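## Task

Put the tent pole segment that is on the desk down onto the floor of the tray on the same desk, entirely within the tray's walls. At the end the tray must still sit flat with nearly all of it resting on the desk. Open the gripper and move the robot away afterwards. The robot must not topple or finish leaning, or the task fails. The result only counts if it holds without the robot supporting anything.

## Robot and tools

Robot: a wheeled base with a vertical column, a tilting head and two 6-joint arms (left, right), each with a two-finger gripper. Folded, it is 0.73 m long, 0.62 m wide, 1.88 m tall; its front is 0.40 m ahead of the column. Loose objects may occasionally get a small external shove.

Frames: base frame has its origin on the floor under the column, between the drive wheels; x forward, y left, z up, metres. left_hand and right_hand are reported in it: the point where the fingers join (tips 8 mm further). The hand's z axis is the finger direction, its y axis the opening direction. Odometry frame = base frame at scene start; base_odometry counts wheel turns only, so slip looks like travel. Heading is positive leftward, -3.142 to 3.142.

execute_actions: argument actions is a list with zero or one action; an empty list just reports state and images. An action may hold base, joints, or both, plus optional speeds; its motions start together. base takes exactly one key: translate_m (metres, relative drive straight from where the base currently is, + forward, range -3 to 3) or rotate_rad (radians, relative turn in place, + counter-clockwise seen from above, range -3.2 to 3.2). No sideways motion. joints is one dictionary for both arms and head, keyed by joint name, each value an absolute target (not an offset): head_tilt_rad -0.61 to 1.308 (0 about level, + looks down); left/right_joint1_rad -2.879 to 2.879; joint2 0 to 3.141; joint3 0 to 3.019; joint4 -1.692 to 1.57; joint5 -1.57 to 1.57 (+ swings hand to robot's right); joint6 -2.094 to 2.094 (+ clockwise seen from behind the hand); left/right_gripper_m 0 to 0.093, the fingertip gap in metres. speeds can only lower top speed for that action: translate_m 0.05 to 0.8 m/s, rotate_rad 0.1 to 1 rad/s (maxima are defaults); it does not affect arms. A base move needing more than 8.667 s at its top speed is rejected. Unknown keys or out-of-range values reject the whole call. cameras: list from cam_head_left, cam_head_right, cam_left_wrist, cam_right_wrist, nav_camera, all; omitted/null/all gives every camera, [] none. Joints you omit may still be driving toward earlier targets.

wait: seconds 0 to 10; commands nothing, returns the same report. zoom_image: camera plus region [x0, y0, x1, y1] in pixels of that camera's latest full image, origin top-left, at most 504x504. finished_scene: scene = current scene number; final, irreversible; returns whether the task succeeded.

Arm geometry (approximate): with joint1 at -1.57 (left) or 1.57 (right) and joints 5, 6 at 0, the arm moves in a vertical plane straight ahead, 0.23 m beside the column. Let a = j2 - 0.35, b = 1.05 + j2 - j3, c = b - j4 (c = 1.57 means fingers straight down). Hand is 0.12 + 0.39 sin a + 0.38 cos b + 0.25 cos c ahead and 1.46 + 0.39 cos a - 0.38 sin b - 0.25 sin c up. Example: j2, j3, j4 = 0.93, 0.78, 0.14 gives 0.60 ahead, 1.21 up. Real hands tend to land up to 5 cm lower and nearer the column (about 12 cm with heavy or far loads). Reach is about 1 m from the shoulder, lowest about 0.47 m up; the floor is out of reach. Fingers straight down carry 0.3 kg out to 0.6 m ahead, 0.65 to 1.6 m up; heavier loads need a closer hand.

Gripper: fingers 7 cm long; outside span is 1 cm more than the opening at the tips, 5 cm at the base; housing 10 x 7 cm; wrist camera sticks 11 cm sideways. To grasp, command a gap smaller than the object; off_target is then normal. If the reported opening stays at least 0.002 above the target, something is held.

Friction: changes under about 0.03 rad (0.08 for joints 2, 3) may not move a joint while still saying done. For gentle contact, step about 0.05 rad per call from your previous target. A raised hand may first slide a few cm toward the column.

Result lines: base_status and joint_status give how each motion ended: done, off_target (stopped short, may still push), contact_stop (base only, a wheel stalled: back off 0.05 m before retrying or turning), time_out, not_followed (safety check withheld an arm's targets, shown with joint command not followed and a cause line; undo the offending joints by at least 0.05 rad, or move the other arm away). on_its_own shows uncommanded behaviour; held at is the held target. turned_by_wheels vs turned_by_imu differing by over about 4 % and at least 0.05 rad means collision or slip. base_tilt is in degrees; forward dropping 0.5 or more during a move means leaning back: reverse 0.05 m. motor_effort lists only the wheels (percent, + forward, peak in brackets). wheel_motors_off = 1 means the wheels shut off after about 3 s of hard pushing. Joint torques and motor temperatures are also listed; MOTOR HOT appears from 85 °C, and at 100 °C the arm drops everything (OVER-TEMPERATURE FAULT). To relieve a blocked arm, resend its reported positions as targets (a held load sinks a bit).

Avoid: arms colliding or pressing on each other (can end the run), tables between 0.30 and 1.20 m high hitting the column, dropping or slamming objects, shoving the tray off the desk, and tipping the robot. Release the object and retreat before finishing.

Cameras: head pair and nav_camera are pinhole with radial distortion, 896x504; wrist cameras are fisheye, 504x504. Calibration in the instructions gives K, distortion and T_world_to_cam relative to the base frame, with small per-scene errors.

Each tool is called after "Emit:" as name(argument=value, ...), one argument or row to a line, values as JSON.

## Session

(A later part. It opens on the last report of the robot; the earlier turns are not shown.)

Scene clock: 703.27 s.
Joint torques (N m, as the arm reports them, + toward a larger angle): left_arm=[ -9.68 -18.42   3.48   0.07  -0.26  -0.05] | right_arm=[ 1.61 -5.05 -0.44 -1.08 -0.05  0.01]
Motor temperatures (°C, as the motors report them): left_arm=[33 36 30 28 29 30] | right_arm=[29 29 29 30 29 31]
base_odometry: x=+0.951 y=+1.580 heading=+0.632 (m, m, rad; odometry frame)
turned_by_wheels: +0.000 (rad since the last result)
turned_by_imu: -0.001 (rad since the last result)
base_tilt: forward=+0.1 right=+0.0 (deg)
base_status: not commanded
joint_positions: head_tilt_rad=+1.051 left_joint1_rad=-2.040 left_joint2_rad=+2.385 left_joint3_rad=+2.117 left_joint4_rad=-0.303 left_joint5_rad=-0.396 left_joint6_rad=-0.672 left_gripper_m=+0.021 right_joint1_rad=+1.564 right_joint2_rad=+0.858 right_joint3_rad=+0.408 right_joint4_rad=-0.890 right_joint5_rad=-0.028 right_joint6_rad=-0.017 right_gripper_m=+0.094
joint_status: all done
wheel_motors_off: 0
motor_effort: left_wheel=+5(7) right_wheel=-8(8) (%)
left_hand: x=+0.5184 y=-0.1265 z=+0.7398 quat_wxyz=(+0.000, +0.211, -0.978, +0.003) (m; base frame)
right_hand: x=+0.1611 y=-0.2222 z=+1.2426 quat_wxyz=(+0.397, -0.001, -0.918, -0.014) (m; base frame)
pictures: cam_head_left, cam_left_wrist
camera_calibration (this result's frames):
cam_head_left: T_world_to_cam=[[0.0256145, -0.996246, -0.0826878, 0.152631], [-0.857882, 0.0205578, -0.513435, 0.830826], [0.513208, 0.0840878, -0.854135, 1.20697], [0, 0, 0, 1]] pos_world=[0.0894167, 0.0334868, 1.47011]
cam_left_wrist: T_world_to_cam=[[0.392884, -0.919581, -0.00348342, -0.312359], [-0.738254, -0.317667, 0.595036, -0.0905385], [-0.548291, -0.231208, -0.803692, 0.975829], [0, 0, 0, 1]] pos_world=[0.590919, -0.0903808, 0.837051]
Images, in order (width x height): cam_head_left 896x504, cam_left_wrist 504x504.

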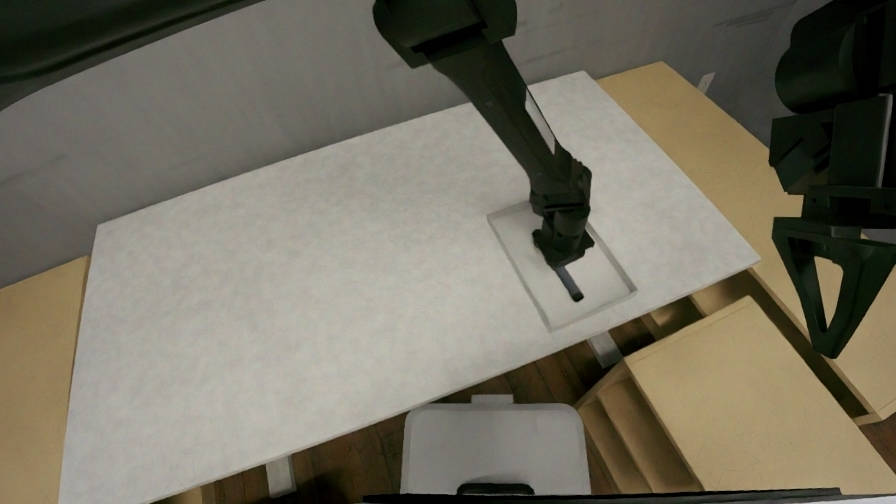

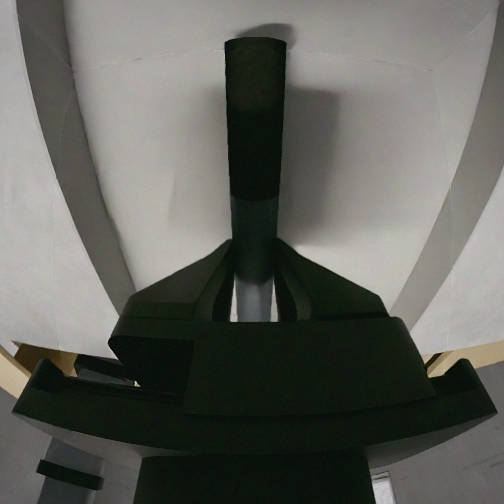

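Emit:
zoom_image(
  camera="cam_left_wrist",
  region=[20, 40, 140, 160],
)

Emit:
zoom_image(
  camera="cam_left_wrist",
  region=[384, 40, 504, 160],
)

Emit:
zoom_image(
  camera="cam_head_left",
  region=[480, 190, 650, 340],
)

Region (20, 40, 140, 160) of cam_left_wrist's 504x504 image, scaled by 4.200, with more detail than that image has.

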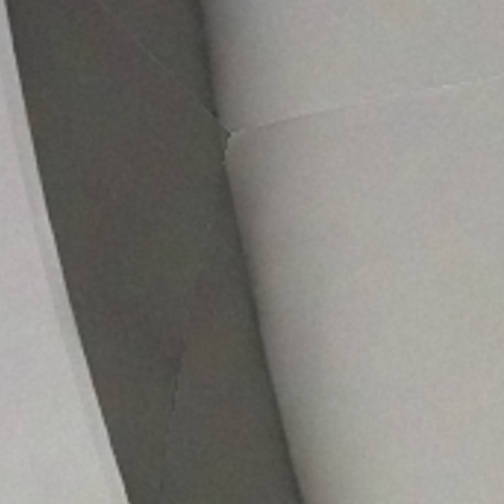

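Region (384, 40, 504, 160) of cam_left_wrist's 504x504 image, scaled by 4.200, with more detail than that image has.

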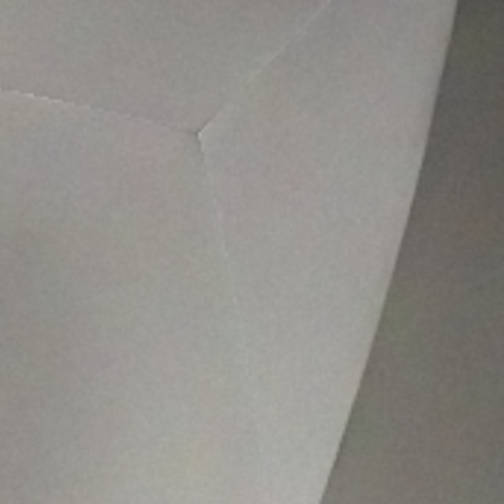

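Region (480, 190, 650, 340) of cam_head_left's 896x504 image, scaled by 2.965, with more detail than that image has; it fills the top 445 rows of this view, and the rest is white.

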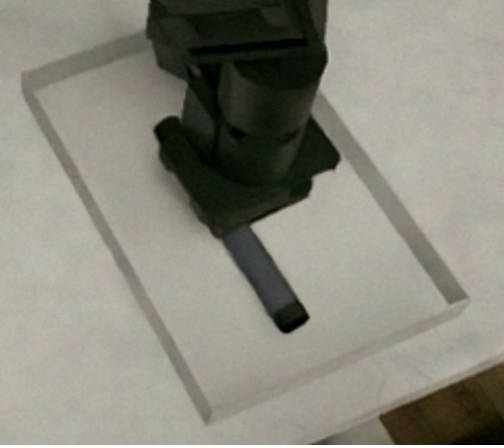

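Emit:
execute_actions(
  actions=[
    {"joints": {"left_gripper_m": 0.06}},
  ],
  cameras=["cam_head_left", "cam_left_wrist"],
)

Scene clock: 719.07 s.
Joint torques (N m, as the arm reports them, + toward a larger angle): left_arm=[ -9.4  -18.53   3.4    0.05  -0.26  -0.05] | right_arm=[ 1.79 -4.99 -0.5  -1.18 -0.04 -0.01]
Motor temperatures (°C, as the motors report them): left_arm=[33 36 30 28 29 30] | right_arm=[29 29 29 30 29 31]
base_odometry: x=+0.951 y=+1.580 heading=+0.632 (m, m, rad; odometry frame)
turned_by_wheels: +0.000 (rad since the last result)
turned_by_imu: -0.001 (rad since the last result)
base_tilt: forward=+0.0 right=+0.0 (deg)
base_status: not commanded
joint_positions: head_tilt_rad=+1.051 left_joint1_rad=-2.040 left_joint2_rad=+2.385 left_joint3_rad=+2.117 left_joint4_rad=-0.303 left_joint5_rad=-0.396 left_joint6_rad=-0.672 left_gripper_m=+0.060 right_joint1_rad=+1.564 right_joint2_rad=+0.858 right_joint3_rad=+0.408 right_joint4_rad=-0.890 right_joint5_rad=-0.028 right_joint6_rad=-0.017 right_gripper_m=+0.094
joint_status: all done
wheel_motors_off: 0
motor_effort: left_wheel=+8(6) right_wheel=-8(8) (%)
left_hand: x=+0.5184 y=-0.1265 z=+0.7398 quat_wxyz=(+0.000, +0.211, -0.978, +0.003) (m; base frame)
right_hand: x=+0.1611 y=-0.2222 z=+1.2426 quat_wxyz=(+0.397, -0.001, -0.918, -0.014) (m; base frame)
pictures: cam_head_left, cam_left_wrist
camera_calibration (this result's frames):
cam_head_left: T_world_to_cam=[[0.0256145, -0.996246, -0.0826878, 0.152631], [-0.857882, 0.0205578, -0.513435, 0.830826], [0.513208, 0.0840878, -0.854135, 1.20697], [0, 0, 0, 1]] pos_world=[0.0894167, 0.0334868, 1.47011]
cam_left_wrist: T_world_to_cam=[[0.392884, -0.919581, -0.00348342, -0.312359], [-0.738254, -0.317667, 0.595036, -0.0905385], [-0.548291, -0.231208, -0.803692, 0.975829], [0, 0, 0, 1]] pos_world=[0.590919, -0.0903808, 0.837051]
Images, in order (width x height): cam_head_left 896x504, cam_left_wrist 504x504.

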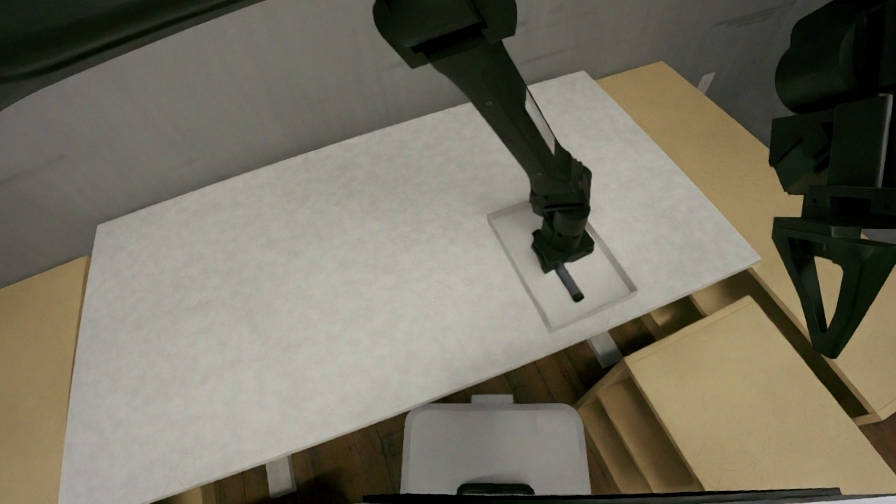

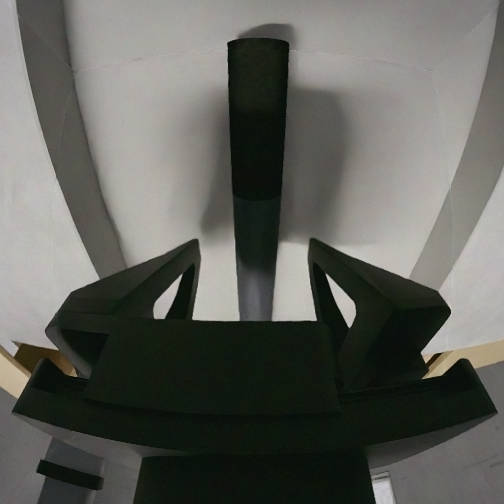

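Emit:
execute_actions(
  actions=[
    {"joints": {"left_joint2_rad": 1.95, "left_joint3_rad": 1.8, "left_gripper_m": 0.085}},
  ],
  cameras=["cam_head_left", "cam_left_wrist"],
)

Scene clock: 744.80 s.
Joint torques (N m, as the arm reports them, + toward a larger angle): left_arm=[ -7.7  -21.95   3.74   0.33  -0.27  -0.06] | right_arm=[ 1.47 -4.98 -0.52 -1.18 -0.04 -0.01]
Motor temperatures (°C, as the motors report them): left_arm=[33 37 30 28 29 30] | right_arm=[29 29 29 30 29 31]
base_odometry: x=+0.951 y=+1.580 heading=+0.632 (m, m, rad; odometry frame)
turned_by_wheels: +0.000 (rad since the last result)
turned_by_imu: -0.002 (rad since the last result)
base_tilt: forward=+0.0 right=+0.0 (deg)
base_status: not commanded
joint_positions: head_tilt_rad=+1.051 left_joint1_rad=-2.040 left_joint2_rad=+1.945 left_joint3_rad=+1.799 left_joint4_rad=-0.306 left_joint5_rad=-0.396 left_joint6_rad=-0.672 left_gripper_m=+0.085 right_joint1_rad=+1.564 right_joint2_rad=+0.858 right_joint3_rad=+0.408 right_joint4_rad=-0.890 right_joint5_rad=-0.028 right_joint6_rad=-0.017 right_gripper_m=+0.094
joint_status: all done
wheel_motors_off: 0
motor_effort: left_wheel=+7(8) right_wheel=-9(9) (%)
left_hand: x=+0.6368 y=-0.0826 z=+0.9082 quat_wxyz=(-0.049, +0.233, -0.971, +0.028) (m; base frame)
right_hand: x=+0.1611 y=-0.2222 z=+1.2426 quat_wxyz=(+0.397, -0.001, -0.918, -0.014) (m; base frame)
pictures: cam_head_left, cam_left_wrist
camera_calibration (this result's frames):
cam_head_left: T_world_to_cam=[[0.0256145, -0.996246, -0.0826878, 0.152631], [-0.857882, 0.0205578, -0.513435, 0.830827], [0.513208, 0.0840878, -0.854135, 1.20697], [0, 0, 0, 1]] pos_world=[0.0894167, 0.0334868, 1.47011]
cam_left_wrist: T_world_to_cam=[[0.431928, -0.89959, 0.0646263, -0.402978], [-0.782262, -0.338002, 0.52328, 0.00210079], [-0.448893, -0.276574, -0.849707, 1.161], [0, 0, 0, 1]] pos_world=[0.696867, -0.0407016, 1.01146]
Images, in order (width x height): cam_head_left 896x504, cam_left_wrist 504x504.

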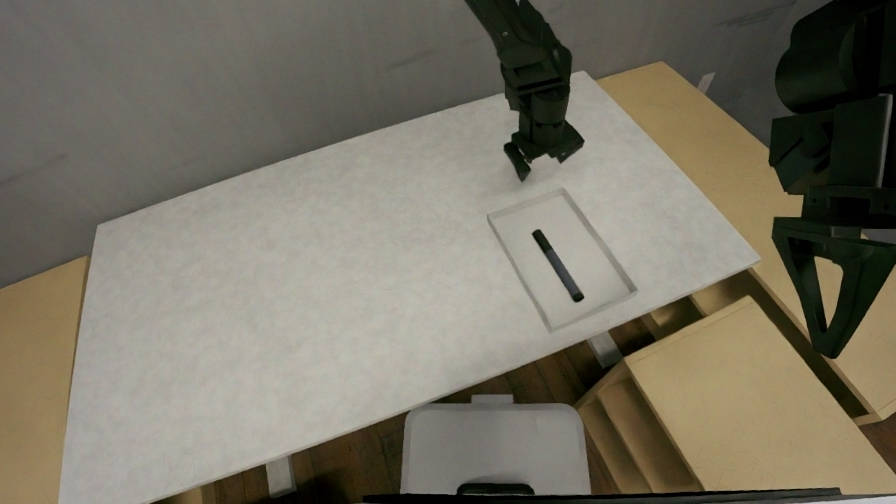

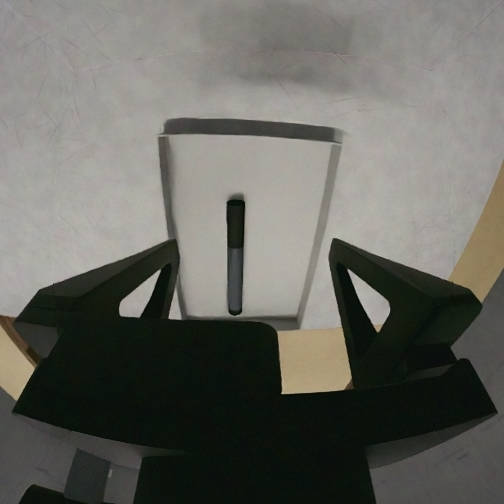

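Emit:
execute_actions(
  actions=[
    {"base": {"rotate_rad": 0.4}, "speeds": {"rotate_rad": 0.5}, "joints": {"left_joint1_rad": -1.57, "left_joint2_rad": 1.45, "left_joint3_rad": 1.1, "left_joint5_rad": 0.0}},
  ],
  cameras=["cam_head_left", "cam_head_right"],
)

Scene clock: 751.60 s.
Joint torques (N m, as the arm reports them, + toward a larger angle): left_arm=[ -1.48 -19.1    2.21  -0.04   0.03  -0.07] | right_arm=[ 1.54 -4.96 -0.54 -1.19 -0.06  0.01]
Motor temperatures (°C, as the motors report them): left_arm=[33 37 30 28 29 30] | right_arm=[29 29 29 30 29 31]
base_odometry: x=+0.951 y=+1.580 heading=+1.030 (m, m, rad; odometry frame)
turned_by_wheels: +0.398 (rad since the last result)
turned_by_imu: +0.396 (rad since the last result)
base_tilt: forward=+0.0 right=+0.0 (deg)
base_status: done
joint_positions: head_tilt_rad=+1.051 left_joint1_rad=-1.558 left_joint2_rad=+1.457 left_joint3_rad=+1.090 left_joint4_rad=-0.306 left_joint5_rad=-0.004 left_joint6_rad=-0.673 left_gripper_m=+0.085 right_joint1_rad=+1.564 right_joint2_rad=+0.858 right_joint3_rad=+0.408 right_joint4_rad=-0.890 right_joint5_rad=-0.028 right_joint6_rad=-0.017 right_gripper_m=+0.094
joint_status: all done
wheel_motors_off: 0
motor_effort: left_wheel=+0(32) right_wheel=+0(49) (%)
left_hand: x=+0.4917 y=+0.2327 z=+1.0067 quat_wxyz=(+0.068, +0.332, -0.940, -0.031) (m; base frame)
right_hand: x=+0.1611 y=-0.2222 z=+1.2426 quat_wxyz=(+0.397, -0.001, -0.918, -0.014) (m; base frame)
pictures: cam_head_left, cam_head_right
camera_calibration (this result's frames):
cam_head_left: T_world_to_cam=[[0.0256145, -0.996246, -0.0826878, 0.152631], [-0.857882, 0.0205578, -0.513435, 0.830827], [0.513208, 0.0840878, -0.854135, 1.20697], [0, 0, 0, 1]] pos_world=[0.0894167, 0.0334868, 1.47011]
cam_head_right: T_world_to_cam=[[0.029548, -0.996837, -0.0737721, 0.0880067], [-0.857719, 0.0126122, -0.513964, 0.832227], [0.513269, 0.0784623, -0.854633, 1.20436], [0, 0, 0, 1]] pos_world=[0.0930572, -0.0172644, 1.46351]
Images, in order (width x height): cam_head_left 896x504, cam_head_right 896x504.

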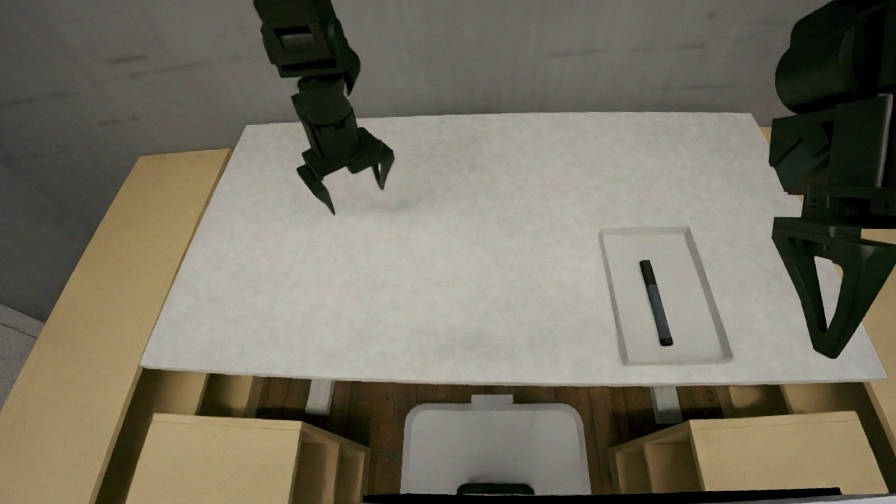

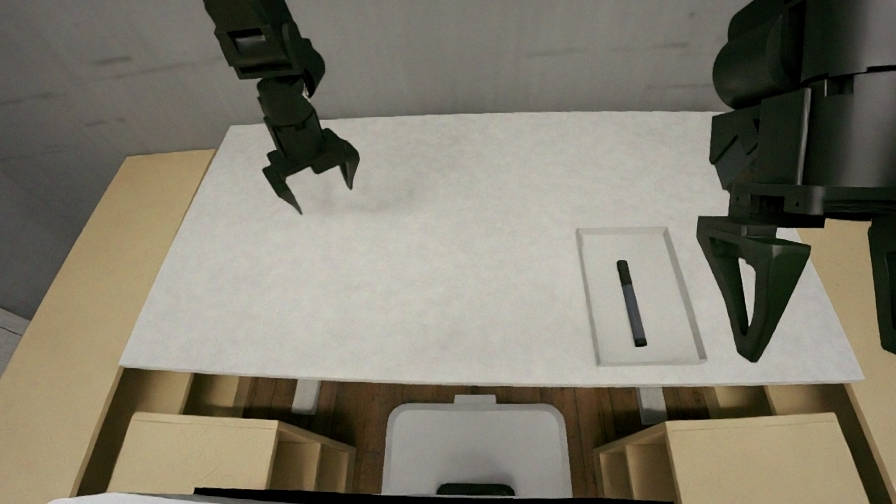

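Emit:
execute_actions(
  actions=[
    {"base": {"translate_m": -0.3}},
  ],
  cameras=["cam_head_left"],
)

Scene clock: 757.17 s.
Joint torques (N m, as the arm reports them, + toward a larger angle): left_arm=[ -1.37 -18.81   1.81  -0.02   0.01  -0.04] | right_arm=[ 1.62 -4.63 -0.27 -1.12 -0.04  0.01]
Motor temperatures (°C, as the motors report them): left_arm=[32 37 30 28 29 30] | right_arm=[29 29 29 30 29 31]
base_odometry: x=+0.796 y=+1.323 heading=+1.030 (m, m, rad; odometry frame)
turned_by_wheels: +0.000 (rad since the last result)
turned_by_imu: -0.001 (rad since the last result)
base_tilt: forward=+0.1 right=+0.0 (deg)
base_status: done
joint_positions: head_tilt_rad=+1.051 left_joint1_rad=-1.559 left_joint2_rad=+1.456 left_joint3_rad=+1.095 left_joint4_rad=-0.306 left_joint5_rad=-0.004 left_joint6_rad=-0.673 left_gripper_m=+0.085 right_joint1_rad=+1.564 right_joint2_rad=+0.857 right_joint3_rad=+0.405 right_joint4_rad=-0.890 right_joint5_rad=-0.028 right_joint6_rad=-0.017 right_gripper_m=+0.094
joint_status: not commanded
wheel_motors_off: 0
motor_effort: left_wheel=+0(49) right_wheel=+0(30) (%)
left_hand: x=+0.4951 y=+0.2320 z=+1.0071 quat_wxyz=(+0.066, +0.332, -0.941, -0.030) (m; base frame)
right_hand: x=+0.1597 y=-0.2222 z=+1.2431 quat_wxyz=(+0.398, -0.001, -0.917, -0.014) (m; base frame)
pictures: cam_head_left
camera_calibration (this result's frames):
cam_head_left: T_world_to_cam=[[0.0255894, -0.996246, -0.0826956, 0.152644], [-0.858038, 0.0205578, -0.513175, 0.830433], [0.512948, 0.0840878, -0.854291, 1.20722], [0, 0, 0, 1]] pos_world=[0.0893955, 0.0334868, 1.4701]
Images, in order (width x height): cam_head_left 896x504.

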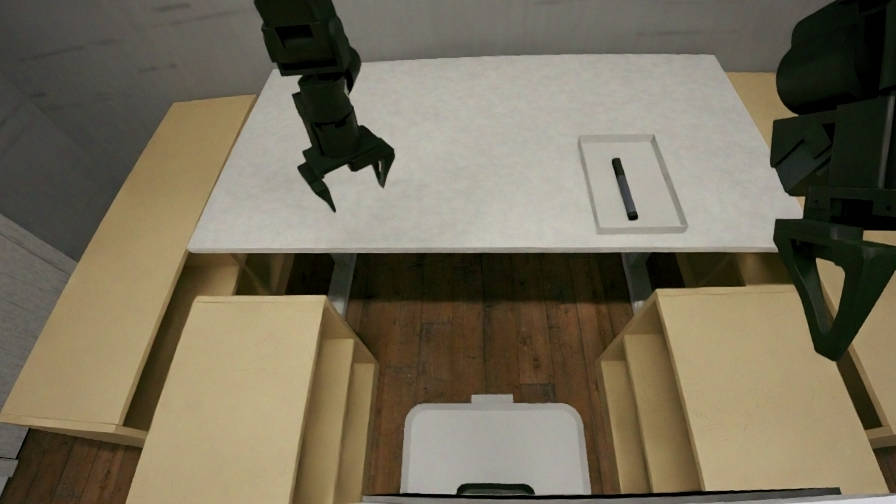

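Emit:
finished_scene(
  scene=2,
)

The scene is finished: the task was done.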